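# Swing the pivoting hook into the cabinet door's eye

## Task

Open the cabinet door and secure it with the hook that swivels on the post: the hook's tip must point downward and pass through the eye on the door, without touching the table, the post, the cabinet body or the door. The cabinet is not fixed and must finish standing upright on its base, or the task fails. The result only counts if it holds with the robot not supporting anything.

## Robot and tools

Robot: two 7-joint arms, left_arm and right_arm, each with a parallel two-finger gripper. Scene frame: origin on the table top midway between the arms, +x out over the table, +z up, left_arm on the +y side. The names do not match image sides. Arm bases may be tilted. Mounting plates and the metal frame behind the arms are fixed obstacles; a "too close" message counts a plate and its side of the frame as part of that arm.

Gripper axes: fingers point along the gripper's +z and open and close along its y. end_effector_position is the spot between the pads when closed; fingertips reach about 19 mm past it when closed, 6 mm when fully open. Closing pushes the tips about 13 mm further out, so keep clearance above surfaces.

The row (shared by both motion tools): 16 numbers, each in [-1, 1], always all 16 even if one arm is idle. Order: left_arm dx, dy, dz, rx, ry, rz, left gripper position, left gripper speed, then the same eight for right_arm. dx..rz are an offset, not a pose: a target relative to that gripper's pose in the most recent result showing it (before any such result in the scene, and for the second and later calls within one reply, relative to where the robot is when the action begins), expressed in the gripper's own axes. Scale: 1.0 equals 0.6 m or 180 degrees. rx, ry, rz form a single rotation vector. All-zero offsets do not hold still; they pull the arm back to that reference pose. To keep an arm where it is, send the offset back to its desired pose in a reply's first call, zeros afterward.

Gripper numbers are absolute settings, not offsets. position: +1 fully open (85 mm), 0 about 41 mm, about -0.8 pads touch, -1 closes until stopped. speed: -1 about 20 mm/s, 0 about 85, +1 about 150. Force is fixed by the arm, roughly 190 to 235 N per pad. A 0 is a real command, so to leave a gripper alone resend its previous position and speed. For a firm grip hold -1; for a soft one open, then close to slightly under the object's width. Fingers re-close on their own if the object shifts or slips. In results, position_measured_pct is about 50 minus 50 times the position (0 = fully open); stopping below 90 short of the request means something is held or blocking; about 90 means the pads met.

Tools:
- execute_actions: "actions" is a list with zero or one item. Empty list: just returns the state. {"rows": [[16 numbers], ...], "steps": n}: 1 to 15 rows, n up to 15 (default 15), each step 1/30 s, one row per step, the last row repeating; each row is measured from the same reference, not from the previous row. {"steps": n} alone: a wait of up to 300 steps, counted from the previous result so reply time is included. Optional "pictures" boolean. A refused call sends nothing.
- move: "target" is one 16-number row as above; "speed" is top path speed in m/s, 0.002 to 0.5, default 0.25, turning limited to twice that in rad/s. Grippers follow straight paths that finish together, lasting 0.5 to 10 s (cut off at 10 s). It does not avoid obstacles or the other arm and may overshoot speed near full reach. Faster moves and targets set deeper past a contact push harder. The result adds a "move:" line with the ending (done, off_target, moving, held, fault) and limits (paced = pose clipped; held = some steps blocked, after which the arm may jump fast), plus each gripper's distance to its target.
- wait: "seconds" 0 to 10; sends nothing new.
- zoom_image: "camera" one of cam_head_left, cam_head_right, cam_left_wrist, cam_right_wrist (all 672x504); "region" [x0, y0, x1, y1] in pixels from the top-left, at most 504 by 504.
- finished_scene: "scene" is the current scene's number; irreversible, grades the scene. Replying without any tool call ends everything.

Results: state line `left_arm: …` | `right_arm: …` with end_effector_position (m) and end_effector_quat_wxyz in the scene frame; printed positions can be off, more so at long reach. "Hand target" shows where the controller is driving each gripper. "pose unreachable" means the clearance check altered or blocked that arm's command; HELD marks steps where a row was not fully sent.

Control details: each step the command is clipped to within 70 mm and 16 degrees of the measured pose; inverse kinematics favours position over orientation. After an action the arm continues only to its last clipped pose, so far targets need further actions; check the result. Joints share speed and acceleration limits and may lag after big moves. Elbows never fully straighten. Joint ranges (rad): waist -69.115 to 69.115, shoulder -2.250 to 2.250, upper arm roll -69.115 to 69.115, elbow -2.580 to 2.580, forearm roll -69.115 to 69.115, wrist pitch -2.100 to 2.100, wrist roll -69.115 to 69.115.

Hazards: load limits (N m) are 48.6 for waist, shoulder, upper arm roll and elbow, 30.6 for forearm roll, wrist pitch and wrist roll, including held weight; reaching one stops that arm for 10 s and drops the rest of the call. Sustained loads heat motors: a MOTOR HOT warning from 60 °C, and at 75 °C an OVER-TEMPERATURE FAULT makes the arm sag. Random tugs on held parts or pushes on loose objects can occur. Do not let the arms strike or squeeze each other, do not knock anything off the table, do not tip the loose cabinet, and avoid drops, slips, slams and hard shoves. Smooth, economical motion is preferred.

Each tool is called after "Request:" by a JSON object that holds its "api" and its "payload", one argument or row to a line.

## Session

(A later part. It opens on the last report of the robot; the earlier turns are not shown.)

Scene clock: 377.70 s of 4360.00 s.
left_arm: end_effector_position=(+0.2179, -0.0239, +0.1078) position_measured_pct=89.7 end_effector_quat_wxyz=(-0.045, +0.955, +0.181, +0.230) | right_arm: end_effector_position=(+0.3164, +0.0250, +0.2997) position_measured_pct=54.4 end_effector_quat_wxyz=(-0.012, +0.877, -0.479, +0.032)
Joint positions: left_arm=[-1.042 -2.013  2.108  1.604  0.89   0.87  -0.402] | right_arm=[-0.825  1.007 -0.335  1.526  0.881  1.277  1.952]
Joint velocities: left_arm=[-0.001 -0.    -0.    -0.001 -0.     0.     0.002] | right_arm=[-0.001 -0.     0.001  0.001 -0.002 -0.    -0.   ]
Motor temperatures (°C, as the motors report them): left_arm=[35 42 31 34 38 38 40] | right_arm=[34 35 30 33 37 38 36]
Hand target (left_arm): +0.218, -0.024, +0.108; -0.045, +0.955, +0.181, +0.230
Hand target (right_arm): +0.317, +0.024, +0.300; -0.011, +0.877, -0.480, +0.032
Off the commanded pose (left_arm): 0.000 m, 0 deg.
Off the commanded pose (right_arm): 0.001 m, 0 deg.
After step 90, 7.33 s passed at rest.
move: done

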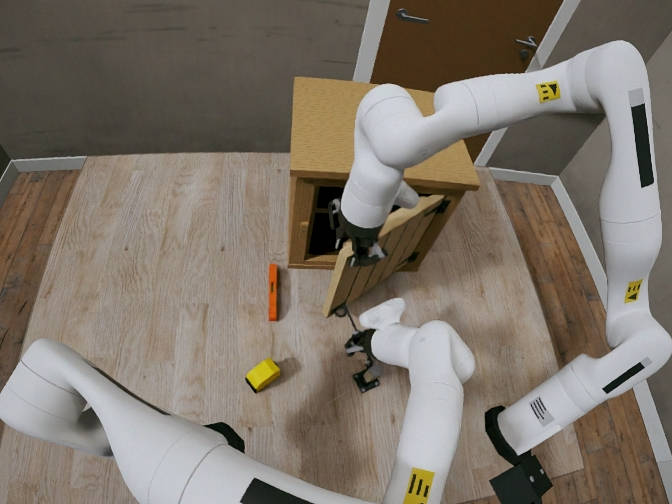

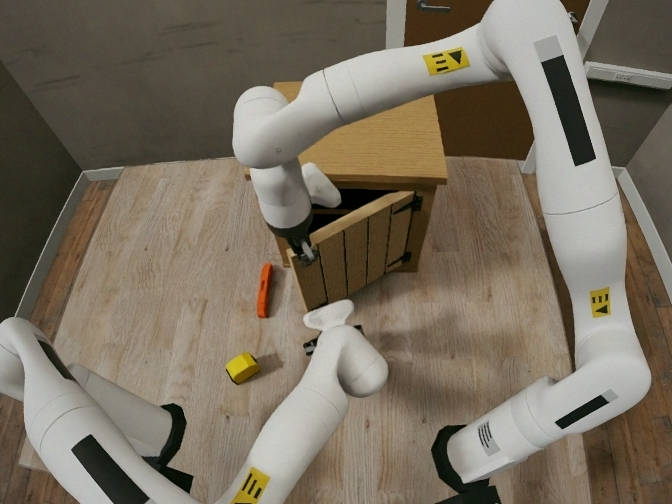

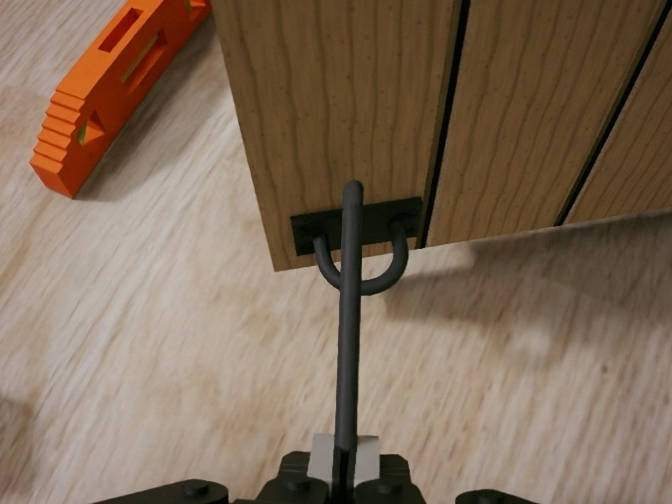

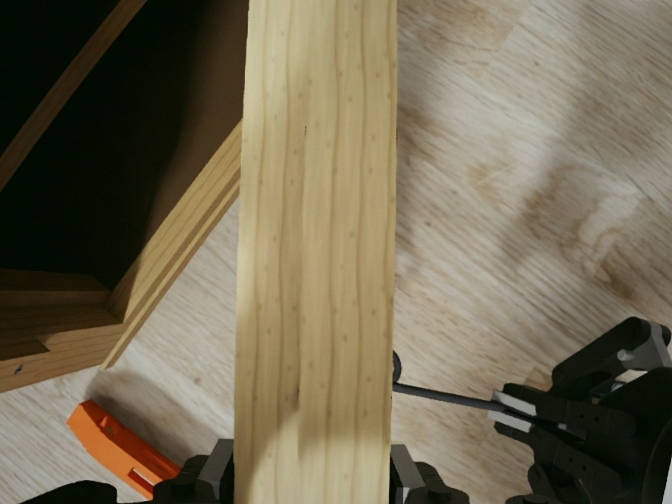

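Request:
{"api": "move", "payload": {
  "target": [0,0.0028,0,-0.0041,0,0.0079,-1,-0.3,0,0,0,0,0,0,-0.1,0],
  "speed": 0.02
}}

Request:
{"api": "move", "payload": {
  "target": [-0.0045,0,0.018,0,-0.0556,0,-1,-0.3,0,0,0,0,0,0,-0.1,0],
  "speed": 0.02
}}

Scene clock: 386.40 s of 4360.00 s.
left_arm: end_effector_position=(+0.2185, -0.0254, +0.1078) position_measured_pct=89.7 end_effector_quat_wxyz=(-0.042, +0.958, +0.168, +0.230) | right_arm: end_effector_position=(+0.3165, +0.0252, +0.2997) position_measured_pct=54.4 end_effector_quat_wxyz=(-0.012, +0.877, -0.478, +0.032)
Joint positions: left_arm=[-1.042 -2.007  2.116  1.613  0.892  0.85  -0.431] | right_arm=[-0.826  1.008 -0.335  1.526  0.881  1.277  1.953]
Joint velocities: left_arm=[ 0.     0.001  0.     0.001 -0.    -0.001  0.001] | right_arm=[ 0.    -0.     0.     0.    -0.    -0.001 -0.001]
Motor temperatures (°C, as the motors report them): left_arm=[35 42 31 34 38 38 40] | right_arm=[34 35 30 33 37 38 36]
Hand target (left_arm): +0.218, -0.025, +0.108; -0.042, +0.958, +0.168, +0.230
Hand target (right_arm): +0.316, +0.025, +0.300; -0.012, +0.877, -0.479, +0.032
Off the commanded pose (left_arm): 0.000 m, 0 deg.
Off the commanded pose (right_arm): 0.000 m, 0 deg.
After step 90, 4.77 s passed at rest.
move: done

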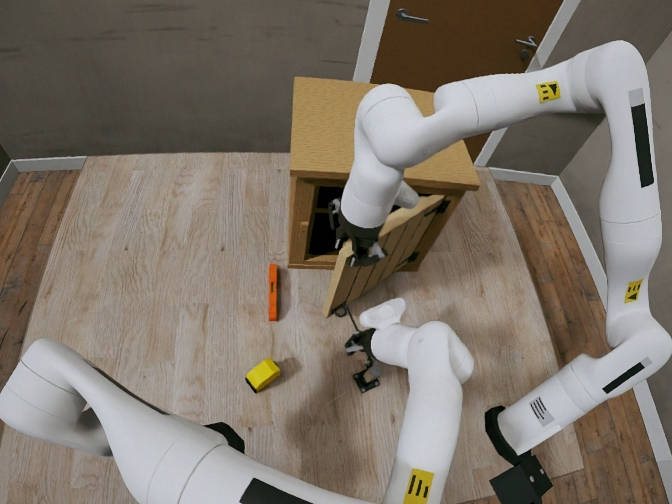

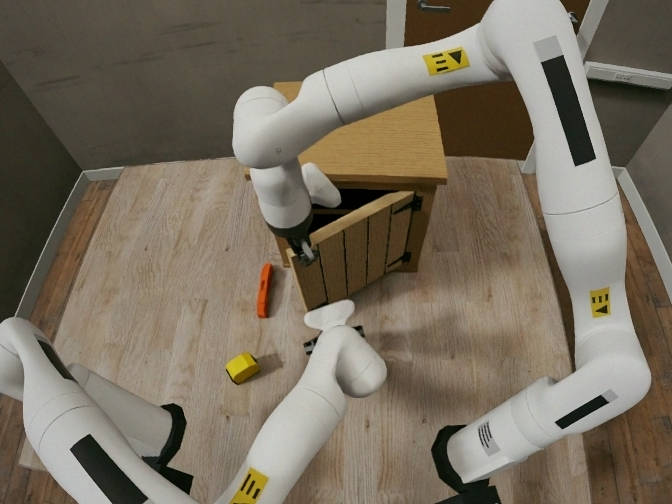

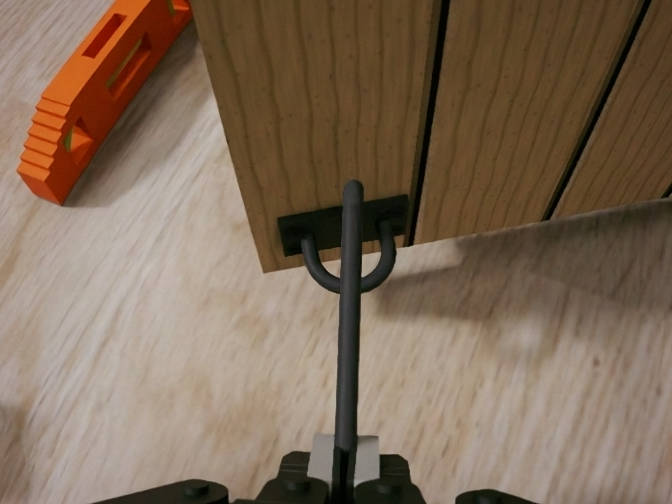

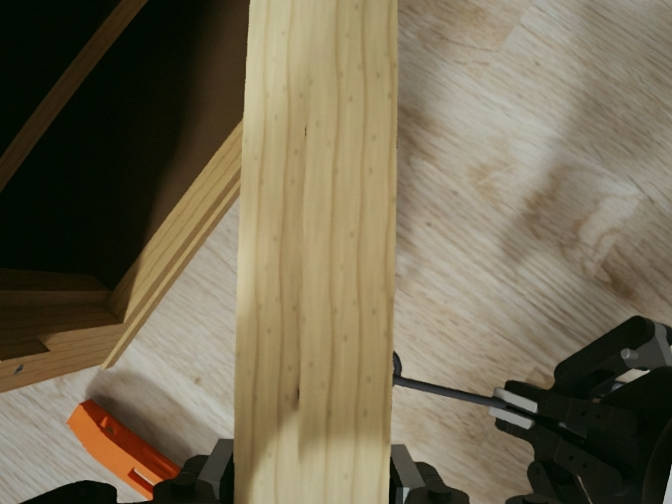

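Scene clock: 391.00 s of 4360.00 s.
left_arm: end_effector_position=(+0.2207, -0.0247, +0.0972) position_measured_pct=89.7 end_effector_quat_wxyz=(-0.027, +0.974, +0.171, +0.146) | right_arm: end_effector_position=(+0.3166, +0.0252, +0.2997) position_measured_pct=54.4 end_effector_quat_wxyz=(-0.012, +0.878, -0.478, +0.032)
Joint positions: left_arm=[-1.196 -1.901  2.156  1.653  0.957  0.786 -0.598] | right_arm=[-0.826  1.008 -0.335  1.526  0.882  1.277  1.954]
Joint velocities: left_arm=[-0.002  0.002 -0.    -0.     0.002 -0.001 -0.001] | right_arm=[-0.    -0.    -0.    -0.    -0.001 -0.     0.001]
Motor temperatures (°C, as the motors report them): left_arm=[35 42 31 34 38 38 40] | right_arm=[34 35 30 33 37 38 36]
Hand target (left_arm): +0.221, -0.025, +0.097; -0.027, +0.974, +0.171, +0.146
Hand target (right_arm): +0.316, +0.025, +0.300; -0.012, +0.877, -0.478, +0.032
Off the commanded pose (left_arm): 0.000 m, 0 deg.
Off the commanded pose (right_arm): 0.000 m, 0 deg.
move: done

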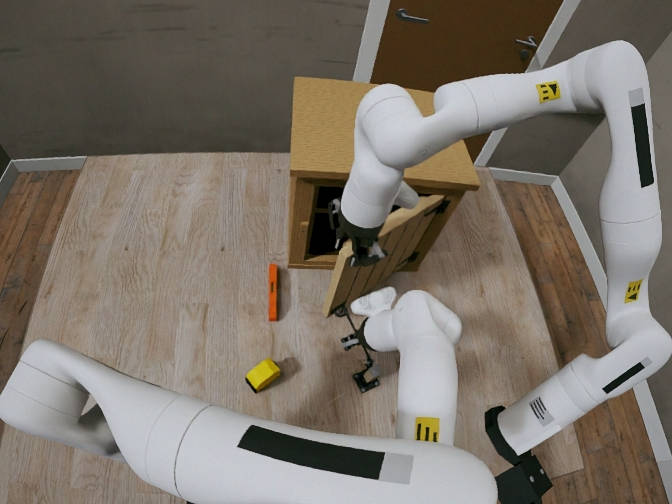

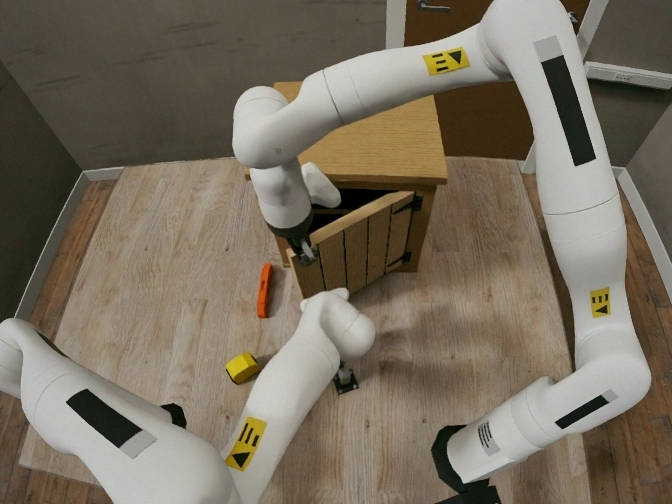

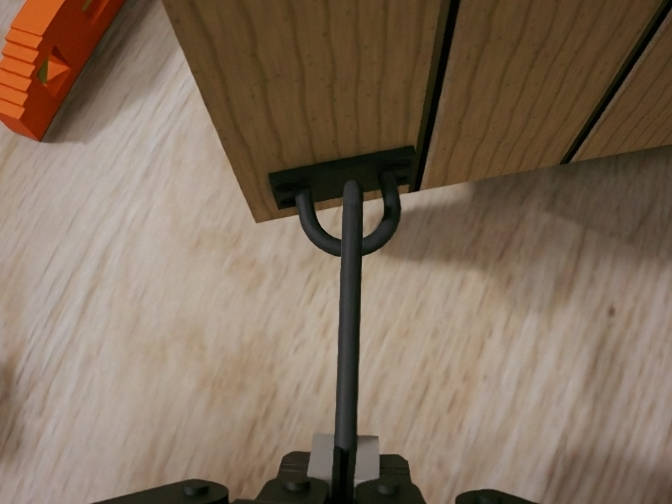

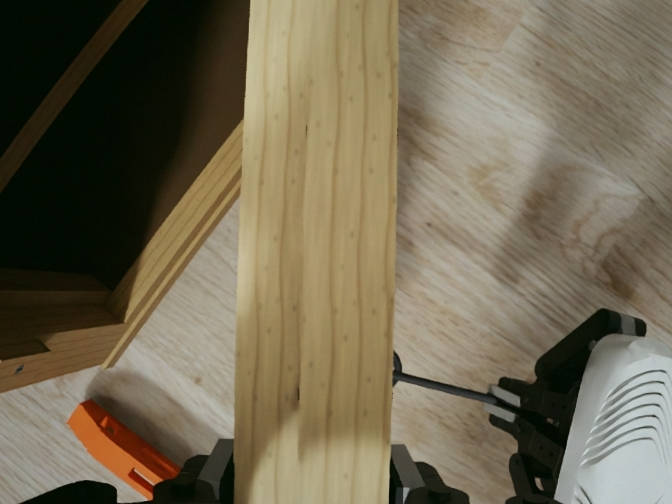

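Request:
{"api": "move", "payload": {
  "target": [-0.0028,0,0.0127,0,-0.039,0,-1,-0.3,0,0,0,0,0,0,-0.1,0],
  "speed": 0.02
}}

Scene clock: 399.73 s of 4360.00 s.
left_arm: end_effector_position=(+0.2212, -0.0245, +0.0897) position_measured_pct=89.7 end_effector_quat_wxyz=(-0.016, +0.981, +0.172, +0.086) | right_arm: end_effector_position=(+0.3166, +0.0253, +0.2997) position_measured_pct=54.4 end_effector_quat_wxyz=(-0.012, +0.878, -0.478, +0.032)
Joint positions: left_arm=[-1.309 -1.834  2.188  1.665  0.997  0.761 -0.713] | right_arm=[-0.826  1.008 -0.335  1.526  0.882  1.277  1.954]
Joint velocities: left_arm=[-0.002  0.     0.     0.002  0.001  0.    -0.001] | right_arm=[-0.     0.    -0.     0.    -0.001  0.001  0.001]
Motor temperatures (°C, as the motors report them): left_arm=[35 42 31 34 38 38 40] | right_arm=[34 35 31 33 37 38 36]
Hand target (left_arm): +0.221, -0.024, +0.090; -0.016, +0.981, +0.172, +0.086
Hand target (right_arm): +0.317, +0.025, +0.300; -0.012, +0.878, -0.478, +0.032
Off the commanded pose (left_arm): 0.000 m, 0 deg.
Off the commanded pose (right_arm): 0.000 m, 0 deg.
After step 90, 2.47 s passed at rest.
move: done

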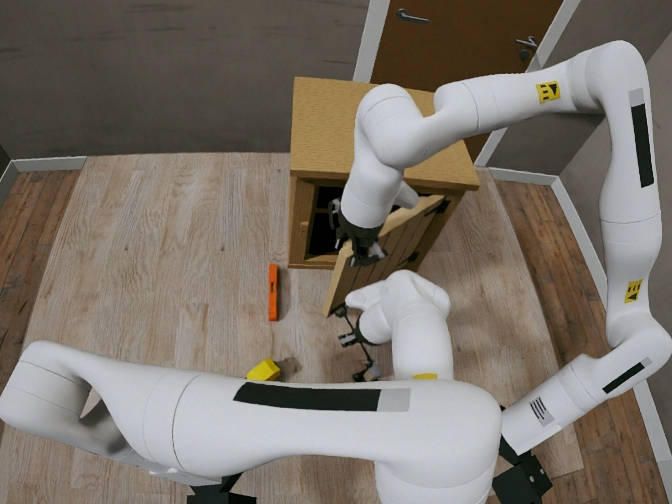

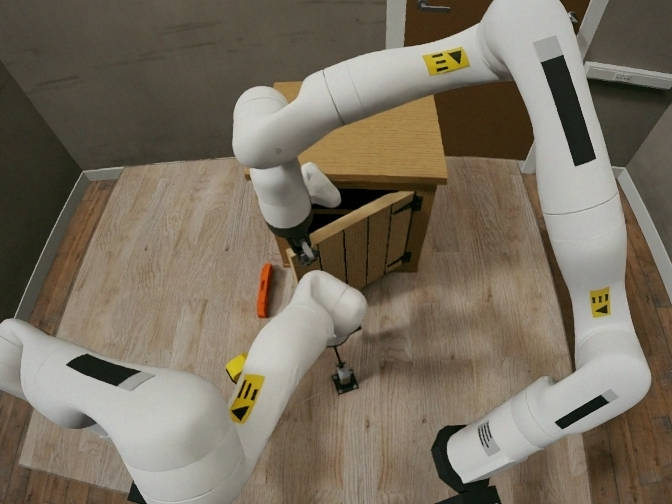

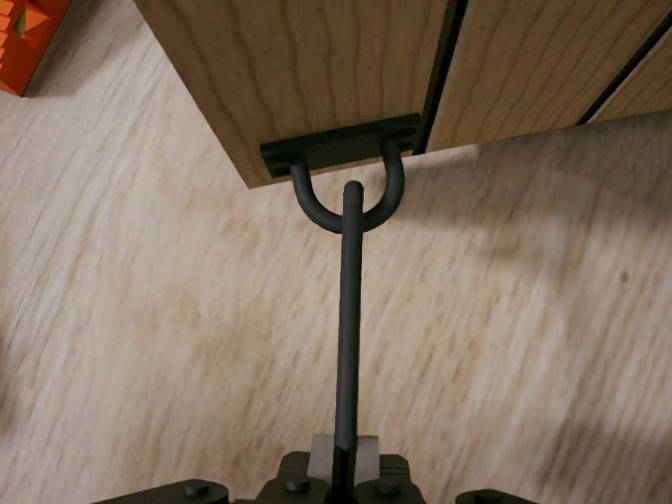

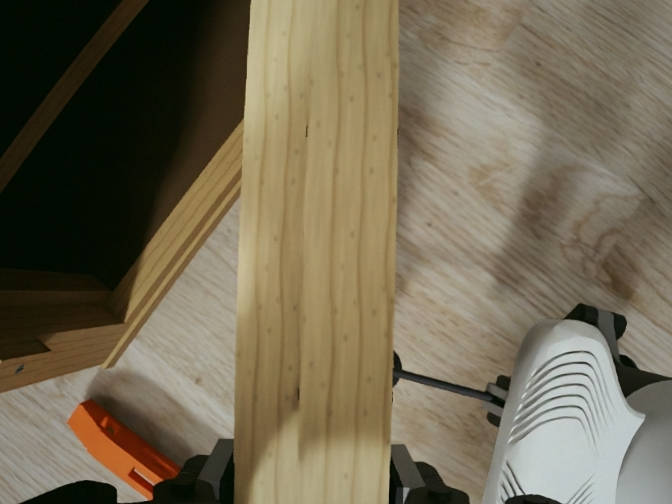

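A little further down (2°), then release.

Request:
{"api": "move", "payload": {
  "target": [-0.0007,0,0.0037,0,-0.011,0,-1,-0.3,0,0,0,0,0,0,-0.1,0],
  "speed": 0.02
}}

Request:
{"api": "move", "payload": {
  "target": [0,0,0,0,0,0,0,-0.3,0,0,0,0,0,0,0.3,-0.5],
  "speed": 0.02
}}

Request:
{"api": "move", "payload": {
  "target": [-0.05,0,-0.12,0,0,0,0,-0.3,0,0,-0.13,0,0,0,0.3,-0.5],
  "speed": 0.05
}}

Scene clock: 406.00 s of 4360.00 s.
left_arm: end_effector_position=(+0.2211, -0.0246, +0.0880) position_measured_pct=89.7 end_effector_quat_wxyz=(-0.013, +0.983, +0.172, +0.070) | right_arm: end_effector_position=(+0.3166, +0.0253, +0.2997) position_measured_pct=54.4 end_effector_quat_wxyz=(-0.012, +0.878, -0.478, +0.032)
Joint positions: left_arm=[-1.341 -1.816  2.197  1.667  1.006  0.758 -0.744] | right_arm=[-0.826  1.008 -0.335  1.526  0.882  1.277  1.954]
Joint velocities: left_arm=[-0.003  0.001  0.     0.001  0.     0.001  0.001] | right_arm=[-0.     0.    -0.001  0.    -0.    -0.001 -0.   ]
Motor temperatures (°C, as the motors report them): left_arm=[35 42 31 34 38 38 40] | right_arm=[34 35 31 33 37 38 36]
Hand target (left_arm): +0.221, -0.025, +0.087; -0.013, +0.983, +0.172, +0.069
Hand target (right_arm): +0.317, +0.025, +0.300; -0.012, +0.878, -0.478, +0.032
Off the commanded pose (left_arm): 0.001 m, 0 deg.
Off the commanded pose (right_arm): 0.000 m, 0 deg.
After step 90, 2.20 s passed at rest.
move: done

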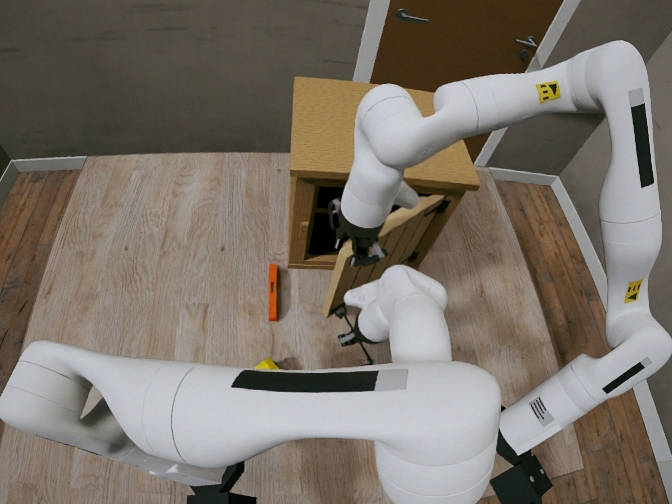

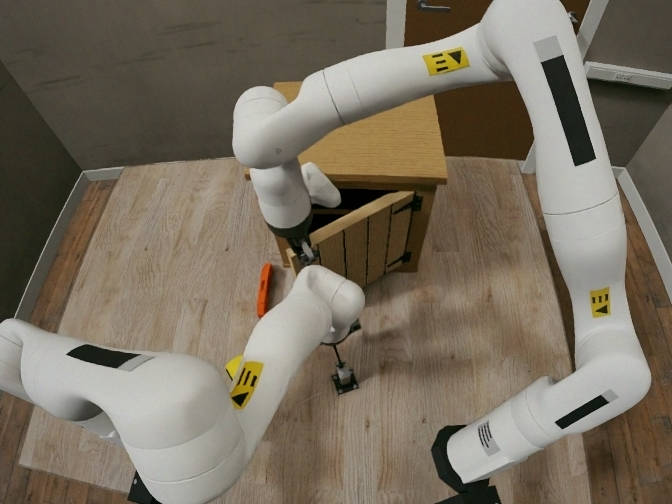

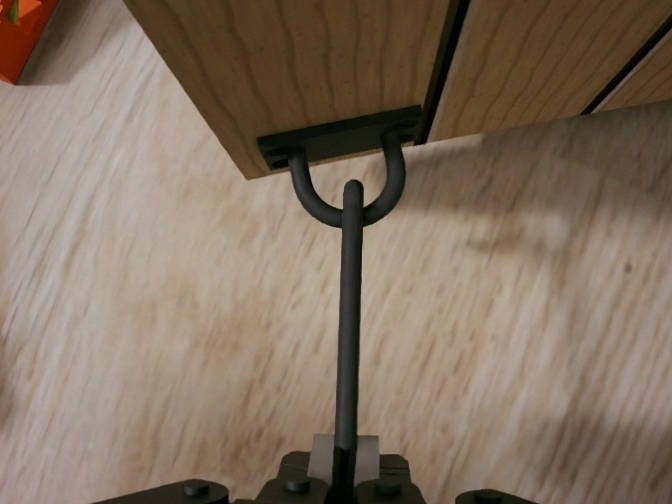

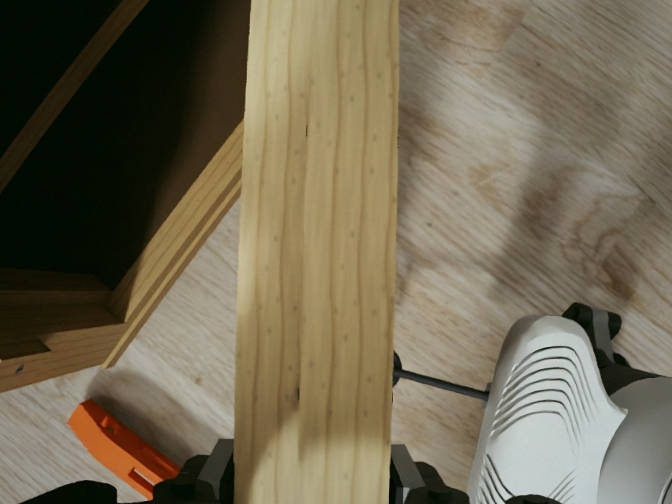

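Scene clock: 406.93 s of 4360.00 s.
left_arm: end_effector_position=(+0.2211, -0.0246, +0.0880) position_measured_pct=50.0 end_effector_quat_wxyz=(-0.013, +0.983, +0.172, +0.070) | right_arm: end_effector_position=(+0.3166, +0.0253, +0.2997) position_measured_pct=34.9 end_effector_quat_wxyz=(-0.012, +0.878, -0.478, +0.032)
Joint positions: left_arm=[-1.341 -1.816  2.197  1.667  1.006  0.758 -0.744] | right_arm=[-0.826  1.008 -0.335  1.526  0.882  1.277  1.954]
Joint velocities: left_arm=[ 0.001  0.     0.    -0.     0.    -0.001  0.001] | right_arm=[ 0.     0.     0.    -0.     0.    -0.002 -0.001]
Motor temperatures (°C, as the motors report them): left_arm=[35 42 31 34 38 38 40] | right_arm=[34 35 31 33 37 38 36]
Hand target (left_arm): +0.221, -0.025, +0.088; -0.013, +0.983, +0.172, +0.070
Hand target (right_arm): +0.317, +0.025, +0.300; -0.012, +0.878, -0.478, +0.032
Off the commanded pose (left_arm): 0.000 m, 0 deg.
Off the commanded pose (right_arm): 0.000 m, 0 deg.
move: done

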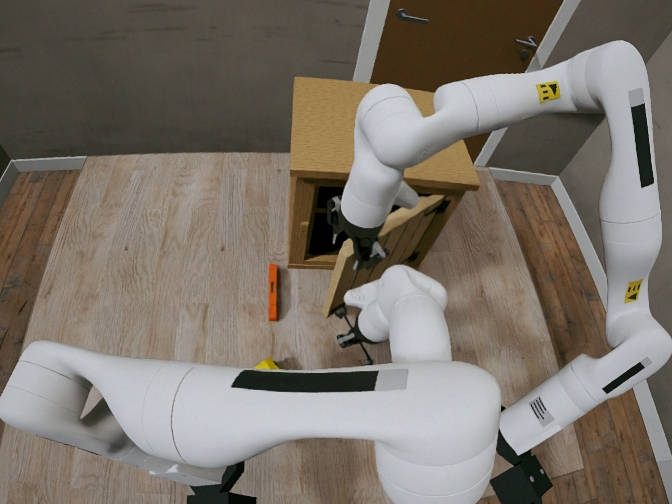

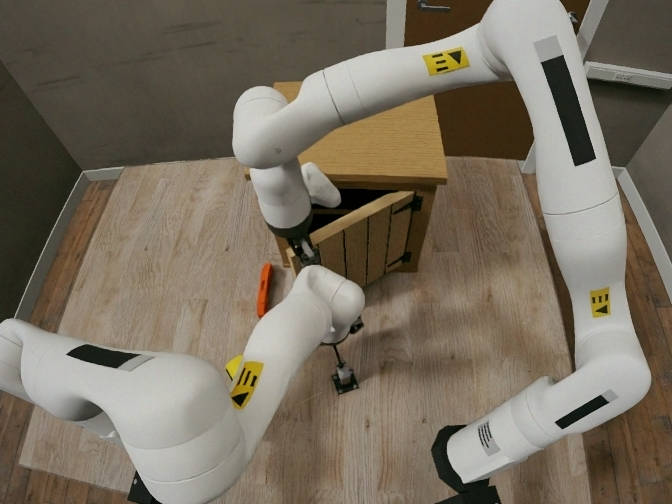

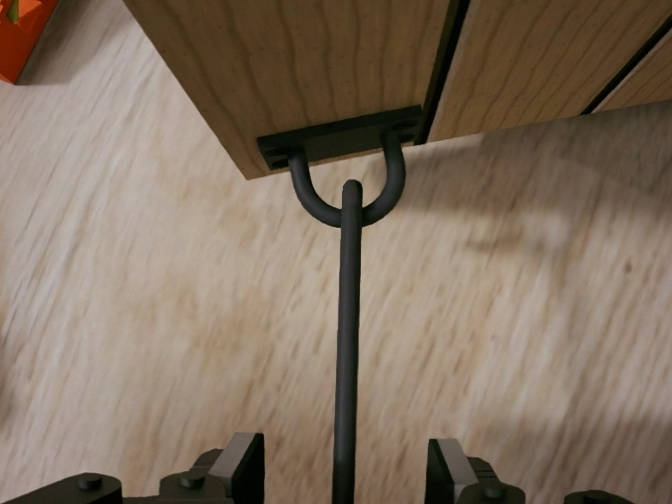

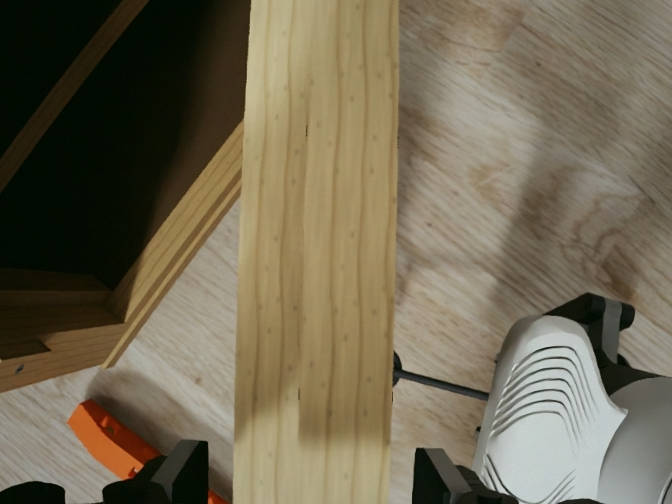

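Scene clock: 408.77 s of 4360.00 s.
left_arm: end_effector_position=(+0.1837, -0.0384, +0.1547) position_measured_pct=50.0 end_effector_quat_wxyz=(-0.013, +0.983, +0.172, +0.069) | right_arm: end_effector_position=(+0.3116, +0.0260, +0.3774) position_measured_pct=34.9 end_effector_quat_wxyz=(-0.012, +0.878, -0.478, +0.033)
Joint positions: left_arm=[-1.211 -1.736  2.153  1.669  0.931  0.902 -0.633] | right_arm=[-0.892  0.942 -0.372  1.417  0.802  1.439  2.015]
Joint velocities: left_arm=[ 0.004  0.002  0.    -0.001  0.001  0.001 -0.   ] | right_arm=[-0.001  0.     0.    -0.001  0.     0.001 -0.001]
Motor temperatures (°C, as the motors report them): left_arm=[35 42 31 34 38 38 40] | right_arm=[34 35 31 33 37 38 36]
Hand target (left_arm): +0.184, -0.038, +0.155; -0.013, +0.983, +0.172, +0.069
Hand target (right_arm): +0.312, +0.026, +0.377; -0.012, +0.878, -0.478, +0.033
Off the commanded pose (left_arm): 0.000 m, 0 deg.
Off the commanded pose (right_arm): 0.000 m, 0 deg.
move: done

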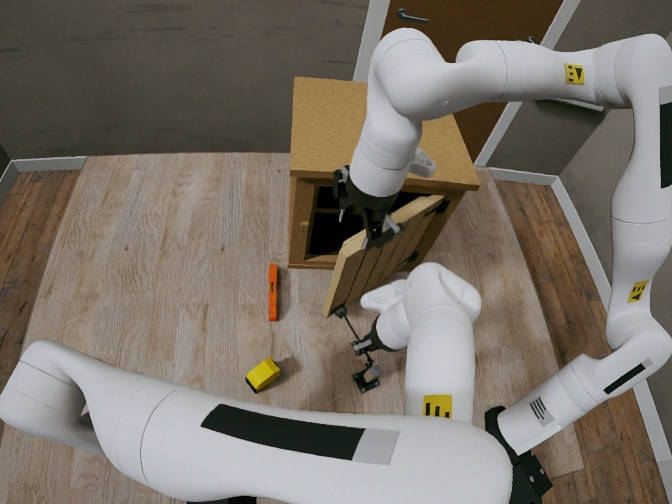

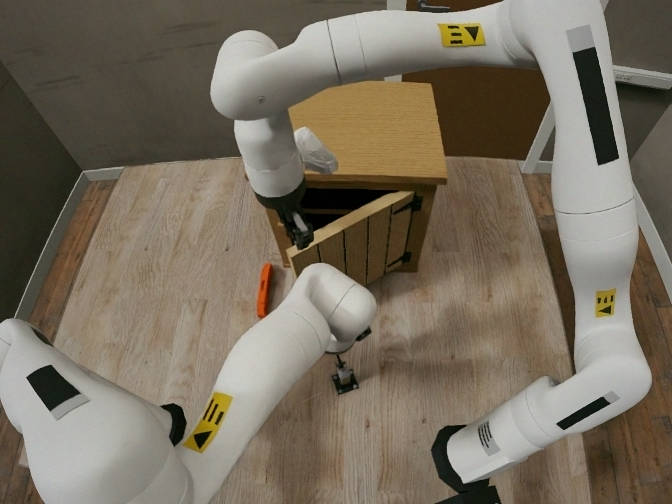

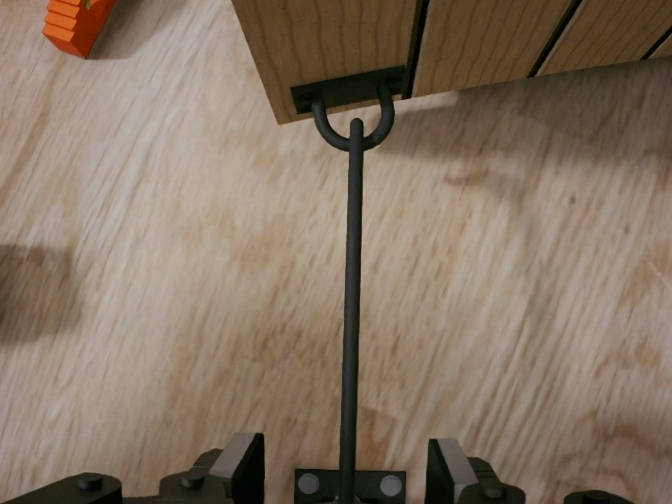

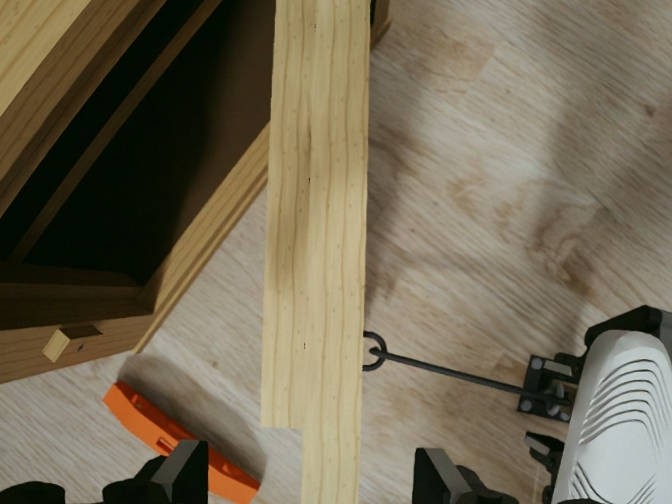

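Request:
{"api": "finished_scene", "payload": {
  "scene": 2
}}

The scene is finished: the task was done.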